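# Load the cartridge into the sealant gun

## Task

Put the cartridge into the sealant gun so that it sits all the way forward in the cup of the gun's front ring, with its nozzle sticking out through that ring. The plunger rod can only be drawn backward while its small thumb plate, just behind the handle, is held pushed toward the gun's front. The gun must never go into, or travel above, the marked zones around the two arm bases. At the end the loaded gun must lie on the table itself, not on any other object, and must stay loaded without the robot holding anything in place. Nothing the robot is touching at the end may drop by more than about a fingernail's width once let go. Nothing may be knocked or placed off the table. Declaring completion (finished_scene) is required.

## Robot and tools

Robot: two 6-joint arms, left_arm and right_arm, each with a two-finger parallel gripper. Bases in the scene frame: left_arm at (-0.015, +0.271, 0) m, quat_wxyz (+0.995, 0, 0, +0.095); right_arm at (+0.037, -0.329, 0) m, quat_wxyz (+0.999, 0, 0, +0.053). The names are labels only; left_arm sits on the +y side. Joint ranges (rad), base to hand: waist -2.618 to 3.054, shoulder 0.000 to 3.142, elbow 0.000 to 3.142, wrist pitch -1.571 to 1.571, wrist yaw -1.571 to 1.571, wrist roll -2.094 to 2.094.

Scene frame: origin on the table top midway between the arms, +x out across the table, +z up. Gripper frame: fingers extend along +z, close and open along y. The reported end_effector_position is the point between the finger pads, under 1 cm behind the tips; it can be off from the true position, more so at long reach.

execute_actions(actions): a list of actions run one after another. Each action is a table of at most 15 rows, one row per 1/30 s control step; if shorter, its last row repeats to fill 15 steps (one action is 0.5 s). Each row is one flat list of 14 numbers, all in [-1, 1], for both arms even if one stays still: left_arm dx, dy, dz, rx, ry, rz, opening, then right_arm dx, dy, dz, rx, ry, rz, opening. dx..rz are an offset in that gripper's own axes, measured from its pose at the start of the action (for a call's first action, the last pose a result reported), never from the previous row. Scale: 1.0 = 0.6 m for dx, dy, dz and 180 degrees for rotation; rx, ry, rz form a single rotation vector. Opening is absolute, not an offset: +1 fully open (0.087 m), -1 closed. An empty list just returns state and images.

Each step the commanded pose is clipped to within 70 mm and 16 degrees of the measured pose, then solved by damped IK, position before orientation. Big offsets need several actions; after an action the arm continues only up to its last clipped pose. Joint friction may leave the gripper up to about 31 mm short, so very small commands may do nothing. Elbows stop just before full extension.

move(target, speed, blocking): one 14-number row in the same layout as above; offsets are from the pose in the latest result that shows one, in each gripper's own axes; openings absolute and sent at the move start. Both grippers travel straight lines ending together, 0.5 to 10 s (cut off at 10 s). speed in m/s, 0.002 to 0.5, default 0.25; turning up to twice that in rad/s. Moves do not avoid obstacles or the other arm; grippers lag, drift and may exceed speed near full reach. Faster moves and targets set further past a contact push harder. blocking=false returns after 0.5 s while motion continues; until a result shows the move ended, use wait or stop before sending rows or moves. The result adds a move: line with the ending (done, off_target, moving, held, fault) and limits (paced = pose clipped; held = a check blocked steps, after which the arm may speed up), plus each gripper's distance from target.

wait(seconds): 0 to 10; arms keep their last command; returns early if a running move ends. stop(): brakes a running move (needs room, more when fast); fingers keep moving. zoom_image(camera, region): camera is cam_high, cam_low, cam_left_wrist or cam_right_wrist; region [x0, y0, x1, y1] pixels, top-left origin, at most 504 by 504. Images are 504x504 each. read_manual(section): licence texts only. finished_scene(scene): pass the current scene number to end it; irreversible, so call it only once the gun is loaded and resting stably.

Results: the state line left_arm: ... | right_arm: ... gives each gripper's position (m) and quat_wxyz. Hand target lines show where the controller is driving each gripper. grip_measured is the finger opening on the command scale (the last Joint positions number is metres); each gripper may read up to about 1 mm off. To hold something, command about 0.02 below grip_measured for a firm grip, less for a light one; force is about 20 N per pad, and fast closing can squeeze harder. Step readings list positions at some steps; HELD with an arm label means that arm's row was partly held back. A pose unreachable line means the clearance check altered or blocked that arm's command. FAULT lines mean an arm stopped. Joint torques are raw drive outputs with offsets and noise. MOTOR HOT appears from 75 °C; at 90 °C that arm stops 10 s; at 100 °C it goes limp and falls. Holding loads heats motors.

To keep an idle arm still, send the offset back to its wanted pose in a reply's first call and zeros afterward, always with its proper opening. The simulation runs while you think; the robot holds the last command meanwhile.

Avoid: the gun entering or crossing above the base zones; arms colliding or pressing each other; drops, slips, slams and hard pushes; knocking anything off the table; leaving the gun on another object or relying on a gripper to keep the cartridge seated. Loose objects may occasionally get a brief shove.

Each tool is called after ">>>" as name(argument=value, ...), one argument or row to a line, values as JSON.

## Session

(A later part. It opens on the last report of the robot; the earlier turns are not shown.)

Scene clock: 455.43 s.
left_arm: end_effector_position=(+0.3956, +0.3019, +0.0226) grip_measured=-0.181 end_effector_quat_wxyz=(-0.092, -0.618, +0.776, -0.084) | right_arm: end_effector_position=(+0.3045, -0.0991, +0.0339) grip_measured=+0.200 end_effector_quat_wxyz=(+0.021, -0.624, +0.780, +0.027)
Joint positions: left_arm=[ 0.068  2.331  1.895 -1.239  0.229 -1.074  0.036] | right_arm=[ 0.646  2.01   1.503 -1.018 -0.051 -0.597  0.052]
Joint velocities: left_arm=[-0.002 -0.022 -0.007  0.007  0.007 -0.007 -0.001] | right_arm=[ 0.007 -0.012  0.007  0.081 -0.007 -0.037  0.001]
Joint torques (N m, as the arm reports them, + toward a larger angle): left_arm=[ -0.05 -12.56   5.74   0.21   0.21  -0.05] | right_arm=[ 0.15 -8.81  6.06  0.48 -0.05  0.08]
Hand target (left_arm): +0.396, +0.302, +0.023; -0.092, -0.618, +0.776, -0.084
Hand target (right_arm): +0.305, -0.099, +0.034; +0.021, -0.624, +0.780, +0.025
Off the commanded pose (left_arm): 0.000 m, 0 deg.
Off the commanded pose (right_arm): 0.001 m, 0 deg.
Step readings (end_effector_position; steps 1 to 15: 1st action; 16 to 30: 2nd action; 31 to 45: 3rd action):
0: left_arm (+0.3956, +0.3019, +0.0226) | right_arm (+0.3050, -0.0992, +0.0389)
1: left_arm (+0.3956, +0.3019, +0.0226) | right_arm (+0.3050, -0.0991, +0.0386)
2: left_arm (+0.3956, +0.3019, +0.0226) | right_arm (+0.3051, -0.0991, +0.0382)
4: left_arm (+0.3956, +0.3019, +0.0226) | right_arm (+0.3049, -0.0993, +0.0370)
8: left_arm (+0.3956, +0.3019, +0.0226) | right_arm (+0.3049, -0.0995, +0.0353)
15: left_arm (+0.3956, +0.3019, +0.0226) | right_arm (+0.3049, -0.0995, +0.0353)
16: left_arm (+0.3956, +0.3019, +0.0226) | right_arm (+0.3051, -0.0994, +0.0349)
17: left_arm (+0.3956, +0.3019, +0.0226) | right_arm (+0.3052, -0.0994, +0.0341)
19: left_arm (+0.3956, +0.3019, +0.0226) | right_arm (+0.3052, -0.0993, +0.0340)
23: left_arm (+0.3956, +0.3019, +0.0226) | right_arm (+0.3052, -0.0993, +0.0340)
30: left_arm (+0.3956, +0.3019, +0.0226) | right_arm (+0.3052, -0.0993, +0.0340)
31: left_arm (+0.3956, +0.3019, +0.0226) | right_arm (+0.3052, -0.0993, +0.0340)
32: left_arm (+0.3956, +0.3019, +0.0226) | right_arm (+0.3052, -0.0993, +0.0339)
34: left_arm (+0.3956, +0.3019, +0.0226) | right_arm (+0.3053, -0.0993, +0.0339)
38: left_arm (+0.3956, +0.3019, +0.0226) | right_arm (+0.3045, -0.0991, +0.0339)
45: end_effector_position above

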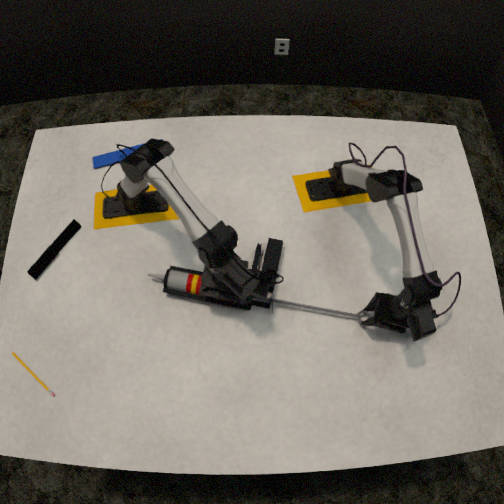

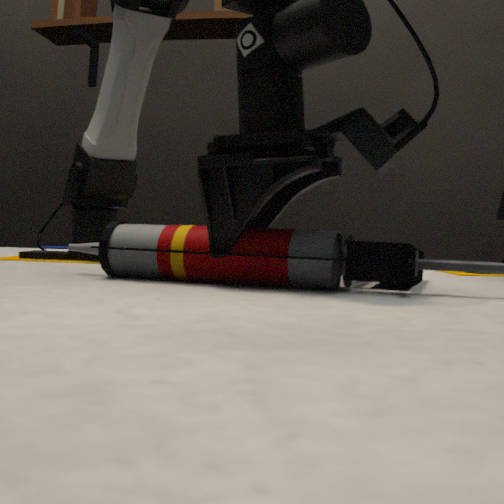

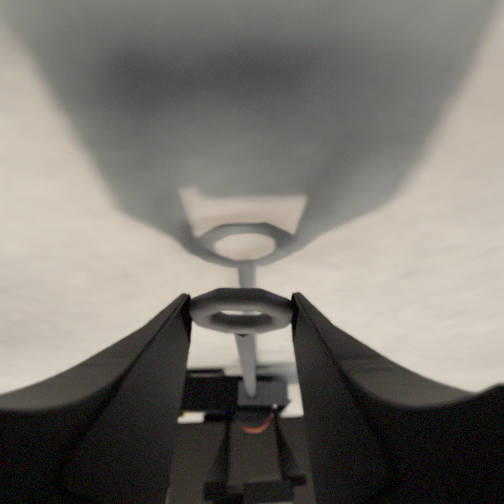

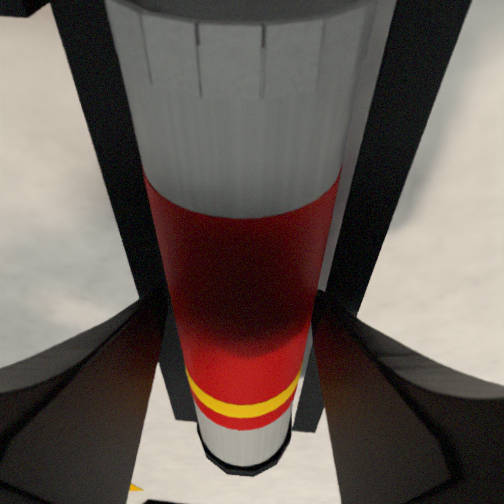

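>>> move(
  target=[0,0,0,0,0,0,-0.22,-0.01,0,0.05,0,0,0,0.3],
  speed=0.05,
)

>>> execute_actions(
  actions=[
    [[0.01,0,0.002,0,0,0,-0.22,-0.01,0,0.05,0,0,0,0.3],[0.016,0,0.004,0,0,0,-0.22,-0.01,0,0.05,0,0,0,0.3],[0.022,0,0.005,0,0,0,-0.22,-0.01,0,0.05,0,0,0,0.3],[0.028,0,0.006,0,0,0,-0.22,-0.01,0,0.05,0,0,0,0.3],[0.034,0,0.007,0,0,0,-0.22,-0.01,0,0.05,0,0,0,0.3],[0.04,0,0.008,0,0,0,-0.22,-0.01,0,0.05,0,0,0,0.3],[0.045,0,0.009,0,0,0,-0.22,-0.01,0,0.05,0,0,0,0.3],[0.05,0,0.01,0,0,0,-0.22,-0.01,0,0.05,0,0,0,0.3]],
    [[0.04,0,0.008,0,0.01,0,-0.22,-0.01,0,0.05,0,0,0,0.3]],
  ],
)

>>> zoom_image(
  camera="cam_low",
  region=[60, 200, 200, 300],
)

>>> zoom_image(
  camera="cam_low",
  region=[240, 160, 440, 300],
)

Scene clock: 478.30 s.
left_arm: end_effector_position=(+0.3956, +0.3021, +0.0225) grip_measured=-0.181 end_effector_quat_wxyz=(-0.092, -0.618, +0.776, -0.084) | right_arm: end_effector_position=(+0.3028, -0.0980, +0.0328) grip_measured=+0.300 end_effector_quat_wxyz=(+0.019, -0.621, +0.783, +0.024)
Joint positions: left_arm=[ 0.068  2.331  1.895 -1.238  0.228 -1.074  0.036] | right_arm=[ 0.653  2.014  1.503 -1.017 -0.045 -0.581  0.057]
Joint velocities: left_arm=[-0.027  0.022 -0.022 -0.037  0.139  0.022  0.001] | right_arm=[ 0.012  0.002 -0.002  0.022  0.051 -0.007  0.   ]
Joint torques (N m, as the arm reports them, + toward a larger angle): left_arm=[ -0.06 -12.53   5.76   0.21   0.21  -0.03] | right_arm=[ 0.68 -5.68  2.93  1.13 -0.14  0.02]
Hand target (left_arm): +0.396, +0.302, +0.023; -0.092, -0.618, +0.776, -0.084
Hand target (right_arm): +0.304, -0.092, +0.006; +0.020, -0.624, +0.780, +0.027
Off the commanded pose (left_arm): 0.000 m, 0 deg.
Off the commanded pose (right_arm): 0.029 m, 1 deg.
move: off_target (right_arm)

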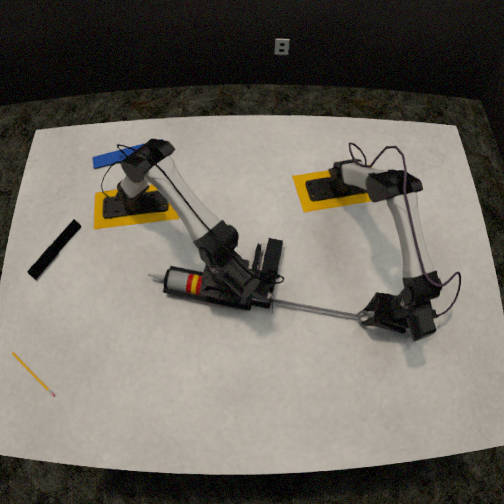

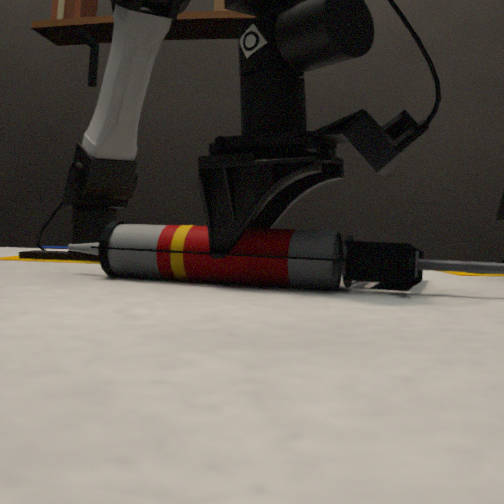

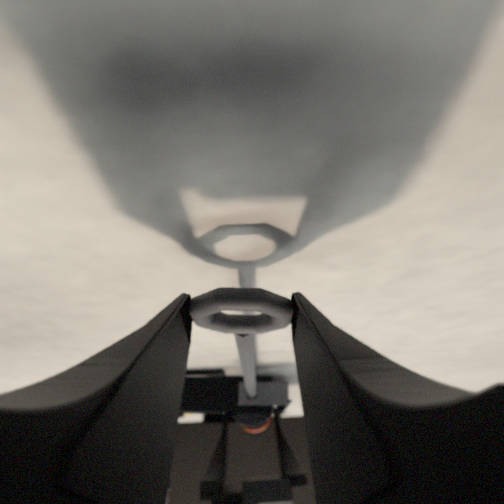

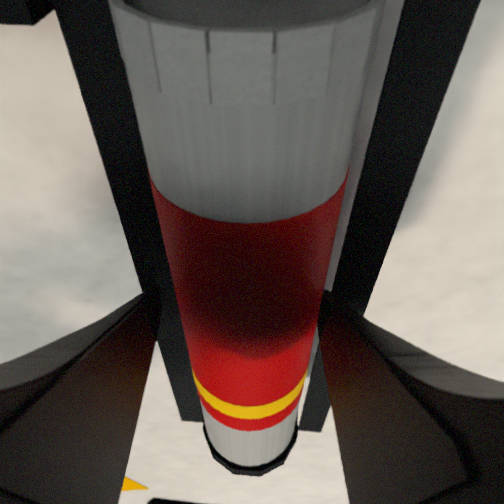

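Scene clock: 479.30 s.
left_arm: end_effector_position=(+0.3944, +0.3011, +0.0150) grip_measured=-0.181 end_effector_quat_wxyz=(-0.056, -0.625, +0.776, -0.054) | right_arm: end_effector_position=(+0.3032, -0.0979, +0.0315) grip_measured=+0.300 end_effector_quat_wxyz=(+0.019, -0.620, +0.784, +0.021)
Joint positions: left_arm=[ 0.035  2.279  1.806 -1.152  0.147 -1.125  0.036] | right_arm=[ 0.654  2.018  1.503 -1.014 -0.039 -0.577  0.057]
Joint velocities: left_arm=[ 0.007  0.007  0.007  0.066  0.095 -0.051 -0.   ] | right_arm=[-0.017 -0.002 -0.002 -0.037 -0.037 -0.007  0.001]
Joint torques (N m, as the arm reports them, + toward a larger angle): left_arm=[ -2.46 -13.12   3.23   0.31   0.74  -0.28] | right_arm=[ 1.04 -5.47  2.9   1.14 -0.08  0.21]
Hand target (left_arm): +0.389, +0.278, +0.015; -0.079, -0.623, +0.776, -0.068
Hand target (right_arm): +0.303, -0.092, +0.004; +0.018, -0.620, +0.784, +0.021
Off the commanded pose (left_arm): 0.024 m, 3 deg.
Off the commanded pose (right_arm): 0.031 m, 0 deg.
Step readings (end_effector_position; steps 1 to 15: 1st action; 16 to 30: 2nd action):
0: left_arm (+0.3956, +0.3021, +0.0225) | right_arm (+0.3028, -0.0980, +0.0328)
1: left_arm (+0.3957, +0.3020, +0.0225) | right_arm (+0.3028, -0.0979, +0.0328)
2: left_arm (+0.3957, +0.3017, +0.0216) | right_arm (+0.3029, -0.0979, +0.0328)
4: left_arm (+0.3955, +0.3013, +0.0176) | right_arm (+0.3030, -0.0979, +0.0318)
8: left_arm (+0.3943, +0.3011, +0.0160) | right_arm (+0.3032, -0.0979, +0.0315)
15: left_arm (+0.3945, +0.3011, +0.0155) | right_arm (+0.3032, -0.0979, +0.0315)
16: left_arm (+0.3944, +0.3011, +0.0148) | right_arm (+0.3032, -0.0979, +0.0315)
17: left_arm (+0.3945, +0.3011, +0.0151) | right_arm (+0.3032, -0.0979, +0.0315)
19: left_arm (+0.3944, +0.3010, +0.0150) | right_arm (+0.3032, -0.0979, +0.0315)
23: left_arm (+0.3945, +0.3011, +0.0151) | right_arm (+0.3032, -0.0979, +0.0315)
30: end_effector_position above

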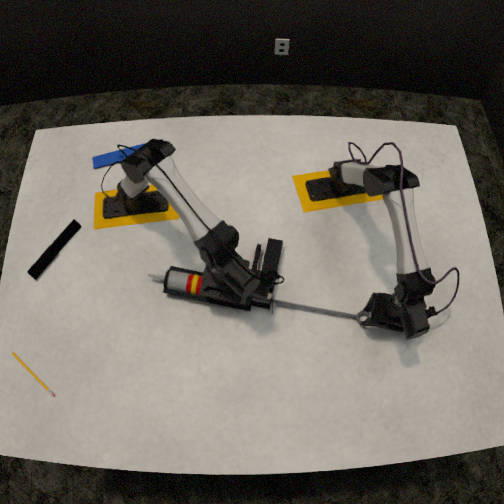

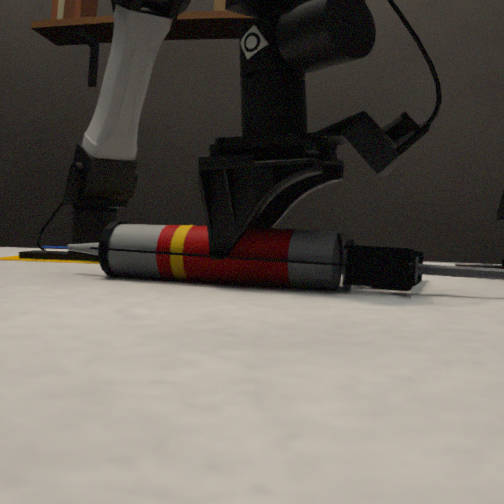

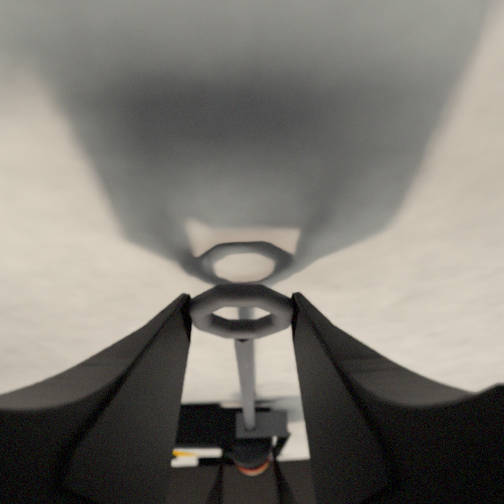

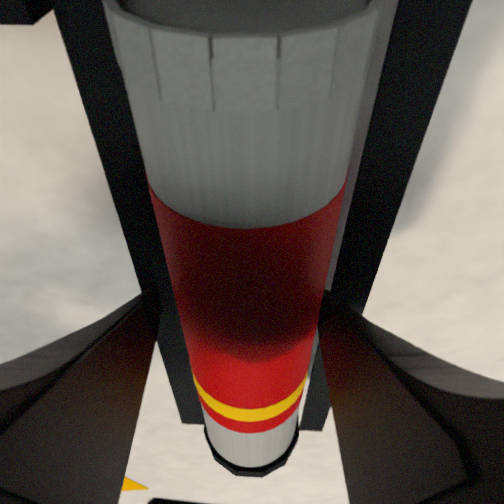

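Region (60, 200, 200, 300) of cam_low's 504x504 image, scaled by 3.600, with more detail than that image has; it fills the top 360 rows of this view, and the rest is white.

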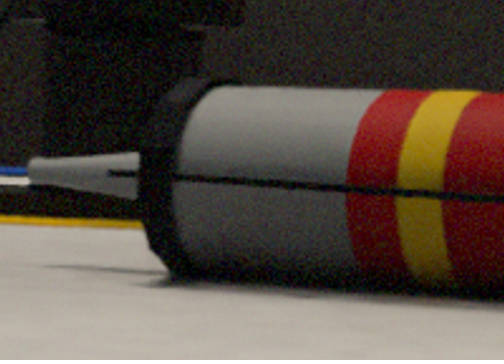

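Region (240, 160, 440, 300) of cam_low's 504x504 image, scaled by 2.520, with more detail than that image has; it fills the top 353 rows of this view, and the rest is white.

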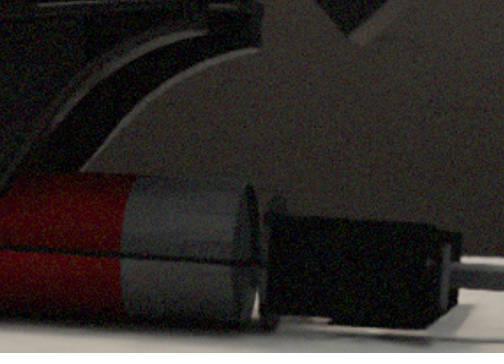

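>>> execute_actions(
  actions=[
    [[0.045,0,0,0,0.02,0,-0.22,-0.015,0,0.05,0,0,0,0.3],[0.05,0,0,0,0.025,0,-0.22,-0.015,0,0.05,0,0,0,0.3],[0.055,0,0,0,0.03,0,-0.22,-0.015,0,0.05,0,0,0,0.3],[0.06,0,0,0,0.035,0,-0.22,-0.015,0,0.05,0,0,0,0.3],[0.065,0,0,0,0.04,0,-0.22,-0.015,0,0.05,0,0,0,0.3],[0.07,0,0,0,0.045,0,-0.22,-0.015,0,0.05,0,0,0,0.3],[0.075,0,0,0,0.05,0,-0.22,-0.015,0,0.05,0,0,0,0.3],[0.08,0,0,0,0.055,0,-0.22,-0.015,0,0.05,0,0,0,0.3],[0.085,0,0,0,0.06,0,-0.22,-0.015,0,0.05,0,0,0,0.3]],
  ],
)

>>> zoom_image(
  camera="cam_low",
  region=[60, 200, 200, 300],
)

>>> zoom_image(
  camera="cam_low",
  region=[240, 160, 440, 300],
)

Scene clock: 489.87 s.
left_arm: end_effector_position=(+0.3955, +0.2969, +0.0166) grip_measured=-0.181 end_effector_quat_wxyz=(-0.062, -0.625, +0.776, -0.066) | right_arm: end_effector_position=(+0.3022, -0.1008, +0.0316) grip_measured=+0.300 end_effector_quat_wxyz=(+0.014, -0.619, +0.785, +0.015)
Joint positions: left_arm=[ 0.035  2.279  1.806 -1.152  0.173 -1.125  0.036] | right_arm=[ 0.656  2.019  1.503 -1.025 -0.027 -0.573  0.057]
Joint velocities: left_arm=[ 0.007 -0.002  0.002 -0.022  0.007  0.007 -0.   ] | right_arm=[-0.017  0.007 -0.012 -0.037  0.081  0.037 -0.001]
Joint torques (N m, as the arm reports them, + toward a larger angle): left_arm=[ -2.91 -12.21   3.91  -0.2    1.86  -0.31] | right_arm=[ 1.24 -5.    3.92  1.17 -0.23  0.19]
Hand target (left_arm): +0.384, +0.255, +0.024; -0.128, -0.619, +0.767, -0.108
Hand target (right_arm): +0.304, -0.089, +0.004; +0.018, -0.620, +0.784, +0.021
Off the commanded pose (left_arm): 0.047 m, 9 deg.
Off the commanded pose (right_arm): 0.033 m, 1 deg.
Step readings (end_effector_position):
0: left_arm (+0.3945, +0.3011, +0.0149) | right_arm (+0.3032, -0.0979, +0.0315)
1: left_arm (+0.3945, +0.3011, +0.0149) | right_arm (+0.3031, -0.0979, +0.0313)
2: left_arm (+0.3945, +0.3011, +0.0150) | right_arm (+0.3031, -0.0980, +0.0312)
4: left_arm (+0.3946, +0.3007, +0.0151) | right_arm (+0.3030, -0.0979, +0.0312)
8: left_arm (+0.3949, +0.2994, +0.0156) | right_arm (+0.3028, -0.0986, +0.0313)
15: end_effector_position above

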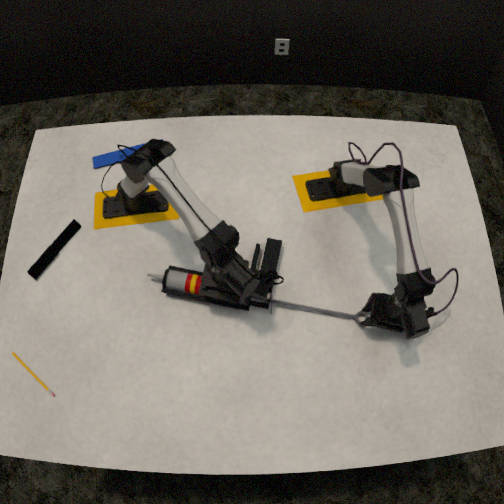

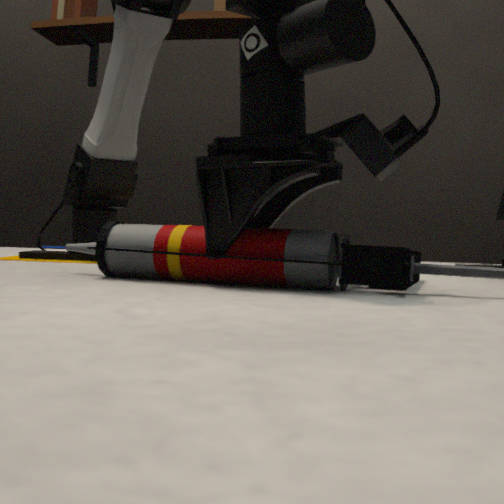

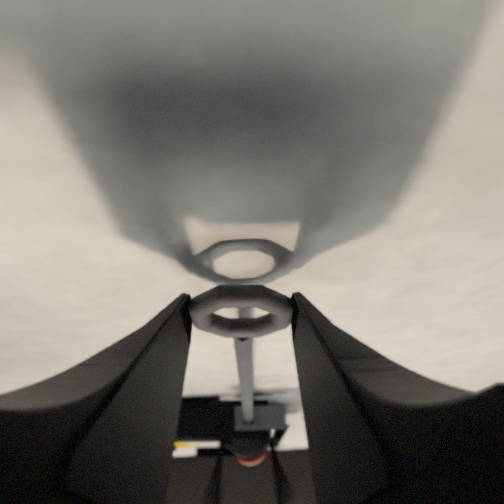

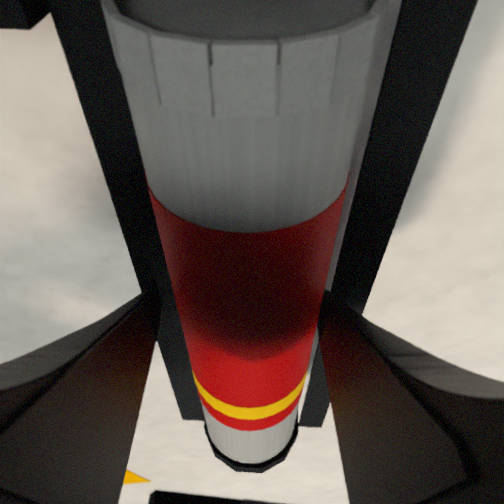

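Region (60, 200, 200, 300) of cam_low's 504x504 image, scaled by 3.600, with more detail than that image has; it fills the top 360 rows of this view, and the rest is white.

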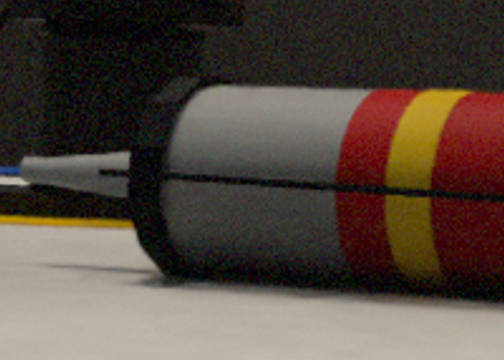

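Region (240, 160, 440, 300) of cam_low's 504x504 image, scaled by 2.520, with more detail than that image has; it fills the top 353 rows of this view, and the rest is white.

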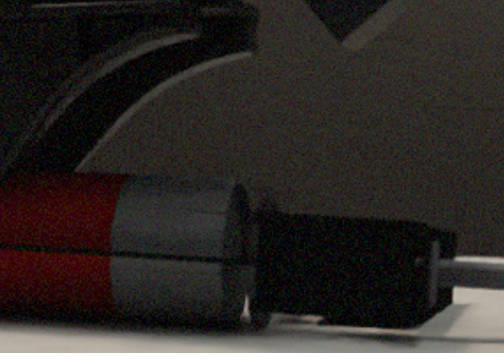

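>>> execute_actions(
  actions=[
    [[0,0,0,0,0,0,-0.22,0,-0.006,0,0,0,0,0.3],[0,0,0,0,0,0,-0.22,0,-0.006,0,0,0,0,0.3],[0,0,0,0,0,0,-0.22,0,-0.006,0,0,0,0,0.3],[0,0,0,0,0,0,-0.22,0,-0.006,0,0,0,0,0.27],[0,0,0,0,0,0,-0.22,0,-0.006,0,0,0,0,0.24],[0,0,0,0,0,0,-0.22,0,-0.006,0,0,0,0,0.21],[0,0,0,0,0,0,-0.22,0,-0.006,0,0,0,0,0.18],[0,0,0,0,0,0,-0.22,0,-0.006,0,0,0,0,0.15],[0,0,0,0,0,0,-0.22,0,-0.006,0,0,0,0,0.12],[0,0,0,0,0,0,-0.22,0,-0.006,0,0,0,0,0.1],[0,0,0,0,0,0,-0.22,0,-0.006,0,0,0,0,0.08]],
    [[-0.01,0,0,0,-0.005,0,-0.22,0.01,0,-0.01,0,0.005,0,0.08],[-0.016,0,0,0,-0.008,0,-0.22,0.016,0,-0.012,0,0.008,0,0.08],[-0.022,0,0,0,-0.011,0,-0.22,0.022,0,-0.014,0,0.011,0,0.08],[-0.028,0,0,0,-0.014,0,-0.22,0.028,0,-0.016,0,0.014,0,0.08],[-0.034,0,0,0,-0.017,0,-0.22,0.034,0,-0.018,0,0.017,0,0.08],[-0.04,0,0,0,-0.02,0,-0.22,0.04,0,-0.02,0,0.02,0,0.08],[-0.045,0,0,0,-0.025,0,-0.22,0.045,0,-0.02,0,0.025,0,0.08]],
  ],
)

>>> zoom_image(
  camera="cam_low",
  region=[60, 200, 200, 300],
)

>>> zoom_image(
  camera="cam_low",
  region=[240, 160, 440, 300],
)

Scene clock: 503.93 s.
left_arm: end_effector_position=(+0.3933, +0.2997, +0.0158) grip_measured=-0.181 end_effector_quat_wxyz=(-0.061, -0.622, +0.778, -0.058) | right_arm: end_effector_position=(+0.3047, -0.1037, +0.0330) grip_measured=+0.101 end_effector_quat_wxyz=(+0.013, -0.622, +0.783, +0.011)
Joint positions: left_arm=[ 0.037  2.279  1.806 -1.157  0.158 -1.116  0.036] | right_arm=[ 0.651  2.018  1.505 -1.03  -0.019 -0.586  0.048]
Joint velocities: left_arm=[-0.007 -0.002 -0.012  0.022 -0.051 -0.066 -0.001] | right_arm=[-0.002 -0.012  0.007 -0.051  0.007  0.022  0.001]
Joint torques (N m, as the arm reports them, + toward a larger angle): left_arm=[  1.95 -11.34   7.54   0.52  -0.63   0.12] | right_arm=[ -1.22 -10.6    5.1   -0.14   0.45  -0.09]
Hand target (left_arm): +0.399, +0.324, +0.012; -0.031, -0.626, +0.778, -0.038
Hand target (right_arm): +0.299, -0.128, +0.043; -0.016, -0.622, +0.783, -0.013
Off the commanded pose (left_arm): 0.026 m, 4 deg.
Off the commanded pose (right_arm): 0.028 m, 4 deg.
Step readings (end_effector_position; steps 1 to 15: 1st action; 16 to 30: 2nd action):
0: left_arm (+0.3956, +0.2966, +0.0168) | right_arm (+0.3021, -0.1011, +0.0317)
1: left_arm (+0.3953, +0.2981, +0.0164) | right_arm (+0.3017, -0.1018, +0.0317)
2: left_arm (+0.3950, +0.2985, +0.0162) | right_arm (+0.3017, -0.1018, +0.0317)
4: left_arm (+0.3948, +0.2984, +0.0162) | right_arm (+0.3016, -0.1019, +0.0318)
8: left_arm (+0.3944, +0.2985, +0.0162) | right_arm (+0.3036, -0.1024, +0.0322)
15: left_arm (+0.3944, +0.2985, +0.0162) | right_arm (+0.3046, -0.1027, +0.0324)
16: left_arm (+0.3943, +0.2987, +0.0161) | right_arm (+0.3046, -0.1028, +0.0324)
17: left_arm (+0.3941, +0.2990, +0.0160) | right_arm (+0.3047, -0.1028, +0.0328)
19: left_arm (+0.3937, +0.2991, +0.0160) | right_arm (+0.3047, -0.1029, +0.0329)
23: left_arm (+0.3933, +0.2997, +0.0158) | right_arm (+0.3048, -0.1037, +0.0330)
30: end_effector_position above

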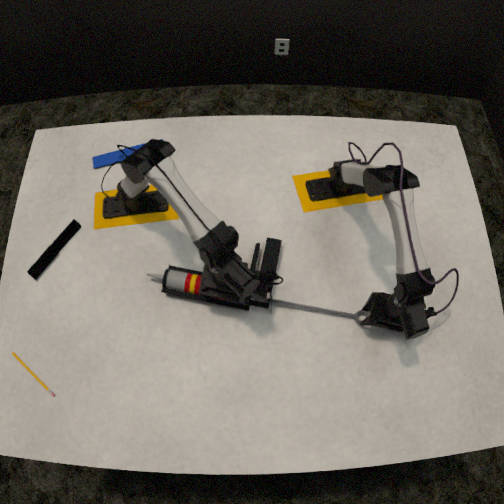

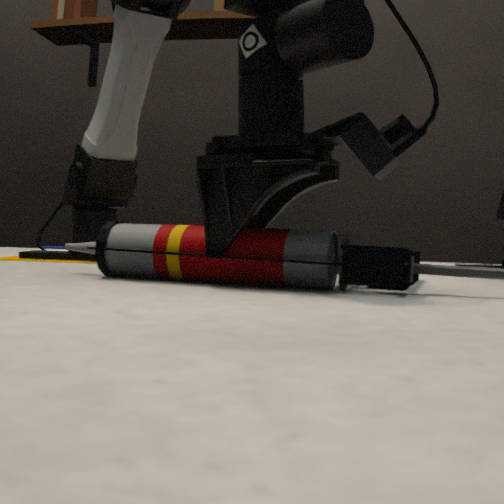

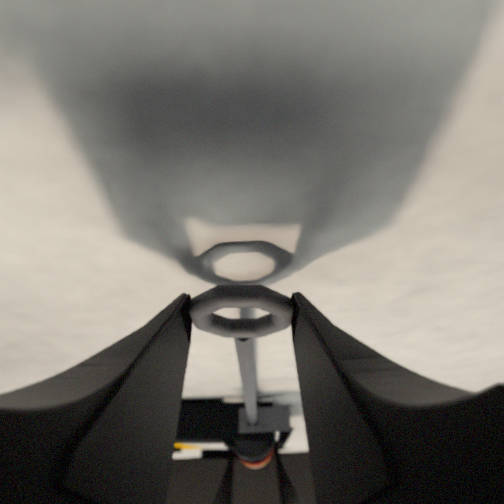

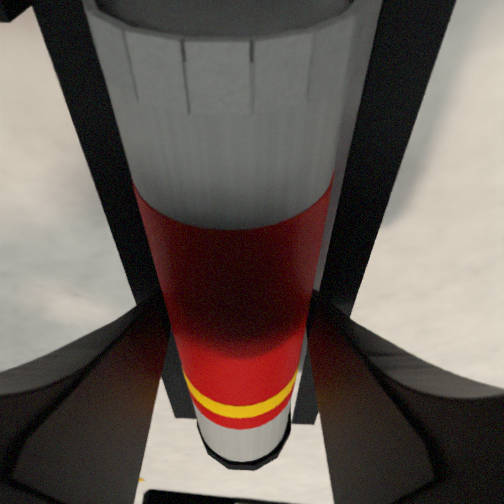

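Region (60, 200, 200, 300) of cam_low's 504x504 image, scaled by 3.600, with more detail than that image has; it fills the top 360 rows of this view, and the rest is white.

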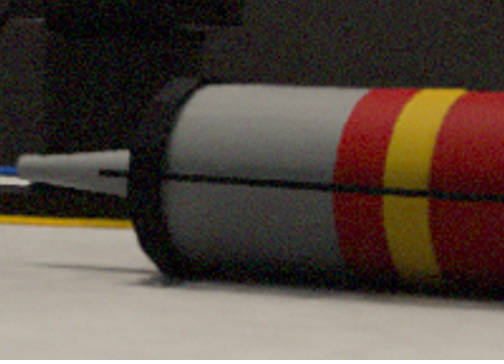

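Region (240, 160, 440, 300) of cam_low's 504x504 image, scaled by 2.520, with more detail than that image has; it fills the top 353 rows of this view, and the rest is white.

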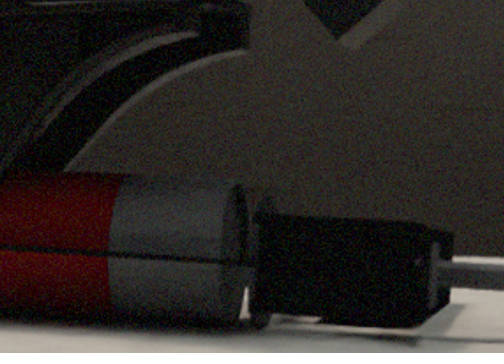

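Moved about 1–2 mm and stopped, so it's seated. I'll release and back off.

>>> execute_actions(
  actions=[
    [[0,0,0,0,0,0,-0.22,0,0,0,0,0,0,0.08],[0,0,0,0,0,0,-0.22,0,0,0,0,0,0,0.08],[0,0,0,0,0,0,-0.22,0,0,0,0,0,0,0.08],[0,0,0,0,0,0,-0.22,0,0,0,0,0,0,0.08],[0,0,0,0,0,0,-0.17,0,0,0,0,0,0,0.12],[0,0,0,0,0,0,-0.12,0,0,0,0,0,0,0.16],[0,0,0,0,0,0,0,0,0,0,0,0,0,0.25],[0,0,0,0,0,0,0.2,0,0,0,0,0,0,0.35]],
  ],
)

>>> move(
  target=[0,0,-0.13,0,0,0,0.2,0.05,0,-0.15,0,0,0,0.35],
  speed=0.15,
)

>>> zoom_image(
  camera="cam_right_wrist",
  region=[150, 200, 350, 400],
)

>>> zoom_image(
  camera="cam_low",
  region=[60, 200, 200, 300],
)

Scene clock: 513.33 s.
left_arm: end_effector_position=(+0.3932, +0.2989, +0.0160) grip_measured=+0.200 end_effector_quat_wxyz=(-0.062, -0.622, +0.778, -0.059) | right_arm: end_effector_position=(+0.3018, -0.1025, +0.0329) grip_measured=+0.350 end_effector_quat_wxyz=(+0.010, -0.622, +0.783, +0.016)
Joint positions: left_arm=[ 0.036  2.279  1.806 -1.158  0.161 -1.117  0.052] | right_arm=[ 0.653  2.018  1.505 -1.035 -0.03  -0.585  0.059]
Joint velocities: left_arm=[-0.017  0.002  0.002 -0.037 -0.095  0.066  0.   ] | right_arm=[-0.007 -0.012 -0.002 -0.051 -0.007  0.007 -0.   ]
Joint torques (N m, as the arm reports them, + toward a larger angle): left_arm=[ -0.08 -12.2    5.76   0.29   0.13  -0.03] | right_arm=[-0.01 -8.81  6.05  0.49  0.06  0.06]
Hand target (left_arm): +0.393, +0.300, +0.016; -0.061, -0.622, +0.778, -0.058
Hand target (right_arm): +0.305, -0.104, +0.033; +0.013, -0.622, +0.783, +0.011
Off the commanded pose (left_arm): 0.001 m, 0 deg.
Off the commanded pose (right_arm): 0.003 m, 1 deg.
Step readings (end_effector_position):
0: left_arm (+0.3933, +0.2997, +0.0158) | right_arm (+0.3047, -0.1037, +0.0330)
1: left_arm (+0.3931, +0.2991, +0.0160) | right_arm (+0.3049, -0.1031, +0.0329)
2: left_arm (+0.3932, +0.2989, +0.0160) | right_arm (+0.3048, -0.1030, +0.0329)
4: left_arm (+0.3932, +0.2989, +0.0160) | right_arm (+0.3048, -0.1030, +0.0329)
8: left_arm (+0.3932, +0.2989, +0.0160) | right_arm (+0.3027, -0.1027, +0.0329)
15: end_effector_position above

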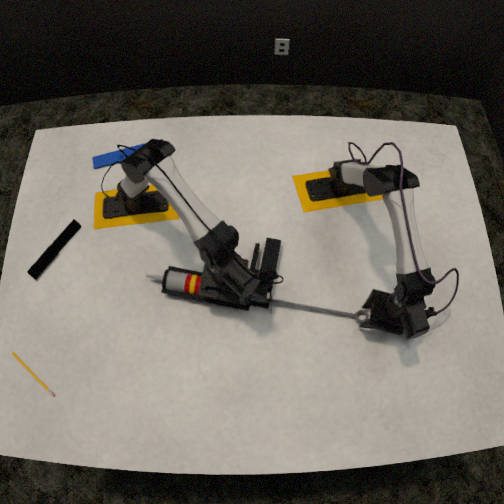

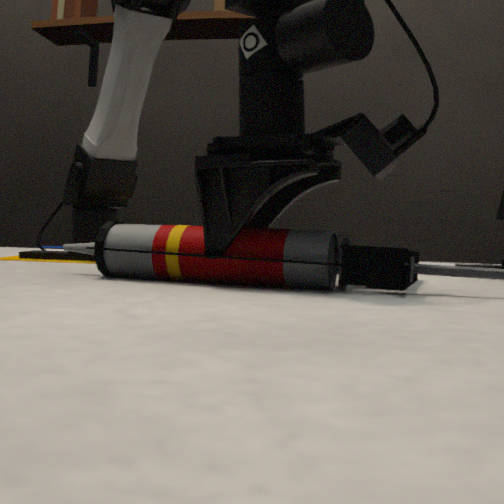

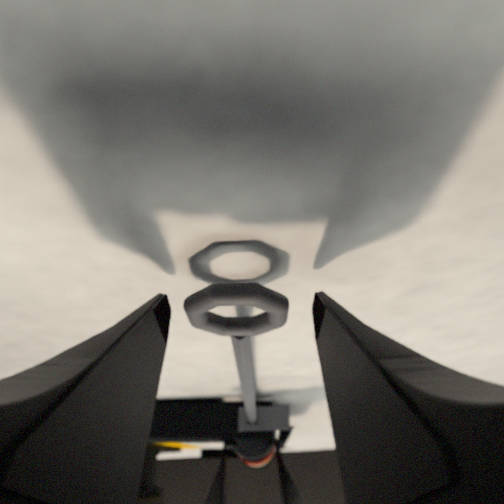

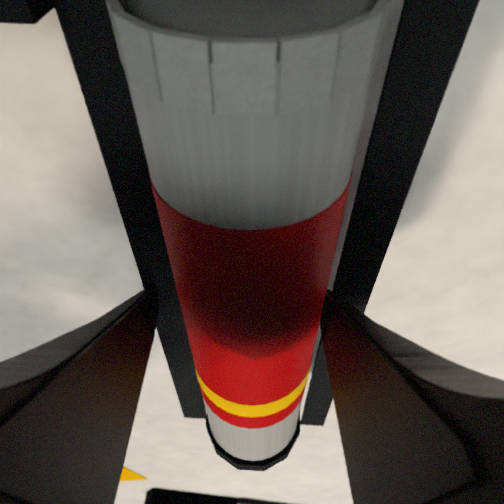

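Scene clock: 514.60 s.
left_arm: end_effector_position=(+0.3928, +0.3064, +0.0833) grip_measured=+0.200 end_effector_quat_wxyz=(-0.071, -0.621, +0.779, -0.056) | right_arm: end_effector_position=(+0.2908, -0.1365, +0.1104) grip_measured=+0.350 end_effector_quat_wxyz=(-0.006, -0.622, +0.783, +0.015)
Joint positions: left_arm=[ 0.053  2.279  2.071 -1.447  0.161 -1.096  0.052] | right_arm=[ 0.604  1.887  1.63  -1.324 -0.031 -0.634  0.059]
Joint velocities: left_arm=[ 0.002 -0.007 -0.007  0.081 -0.066 -0.007  0.   ] | right_arm=[-0.017 -0.017 -0.002 -0.066 -0.007  0.022 -0.001]
Joint torques (N m, as the arm reports them, + toward a larger angle): left_arm=[  0.66 -13.04   7.7    0.11   0.15   0.03] | right_arm=[-0.39 -8.94  8.18  0.31 -0.08 -0.01]
Hand target (left_arm): +0.394, +0.311, +0.093; -0.062, -0.622, +0.778, -0.060
Hand target (right_arm): +0.296, -0.136, +0.121; +0.011, -0.622, +0.783, +0.016
Off the commanded pose (left_arm): 0.011 m, 1 deg.
Off the commanded pose (right_arm): 0.012 m, 2 deg.
move: off_target (left_arm, right_arm)

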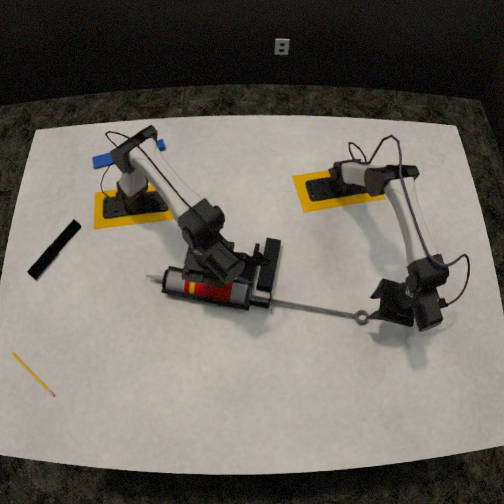

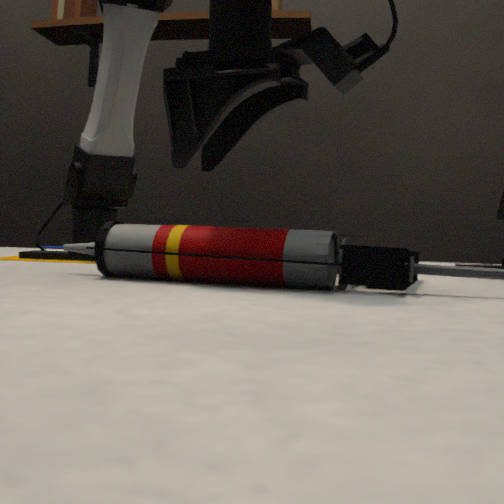

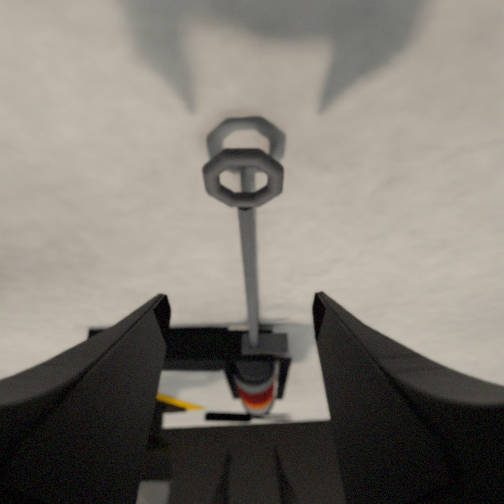

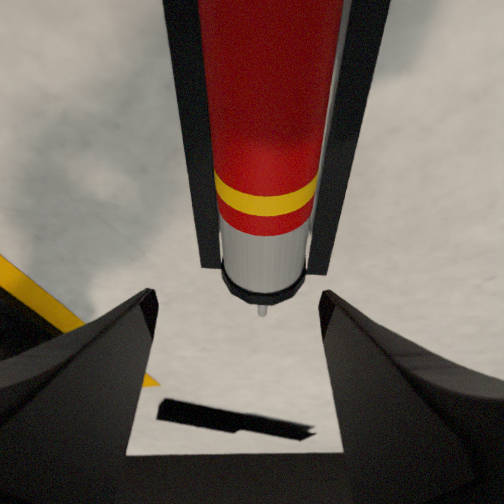

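Region (150, 200, 350, 400) of cam_right_wrist's 504x504 image, scaled by 2.520, with more detail than that image has.

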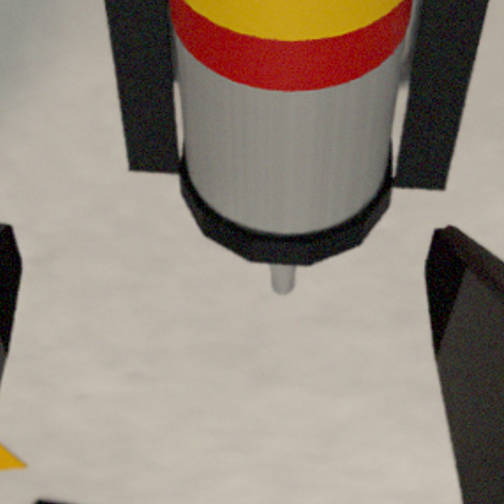

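Region (60, 200, 200, 300) of cam_low's 504x504 image, scaled by 3.600, with more detail than that image has; it fills the top 360 rows of this view, and the rest is white.

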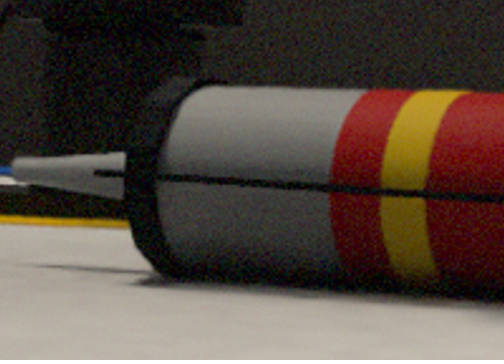

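Scene 1 is done: the cartridge is seated in the front cup.

>>> finished_scene(
  scene=1,
)

The scene is finished: the task was done.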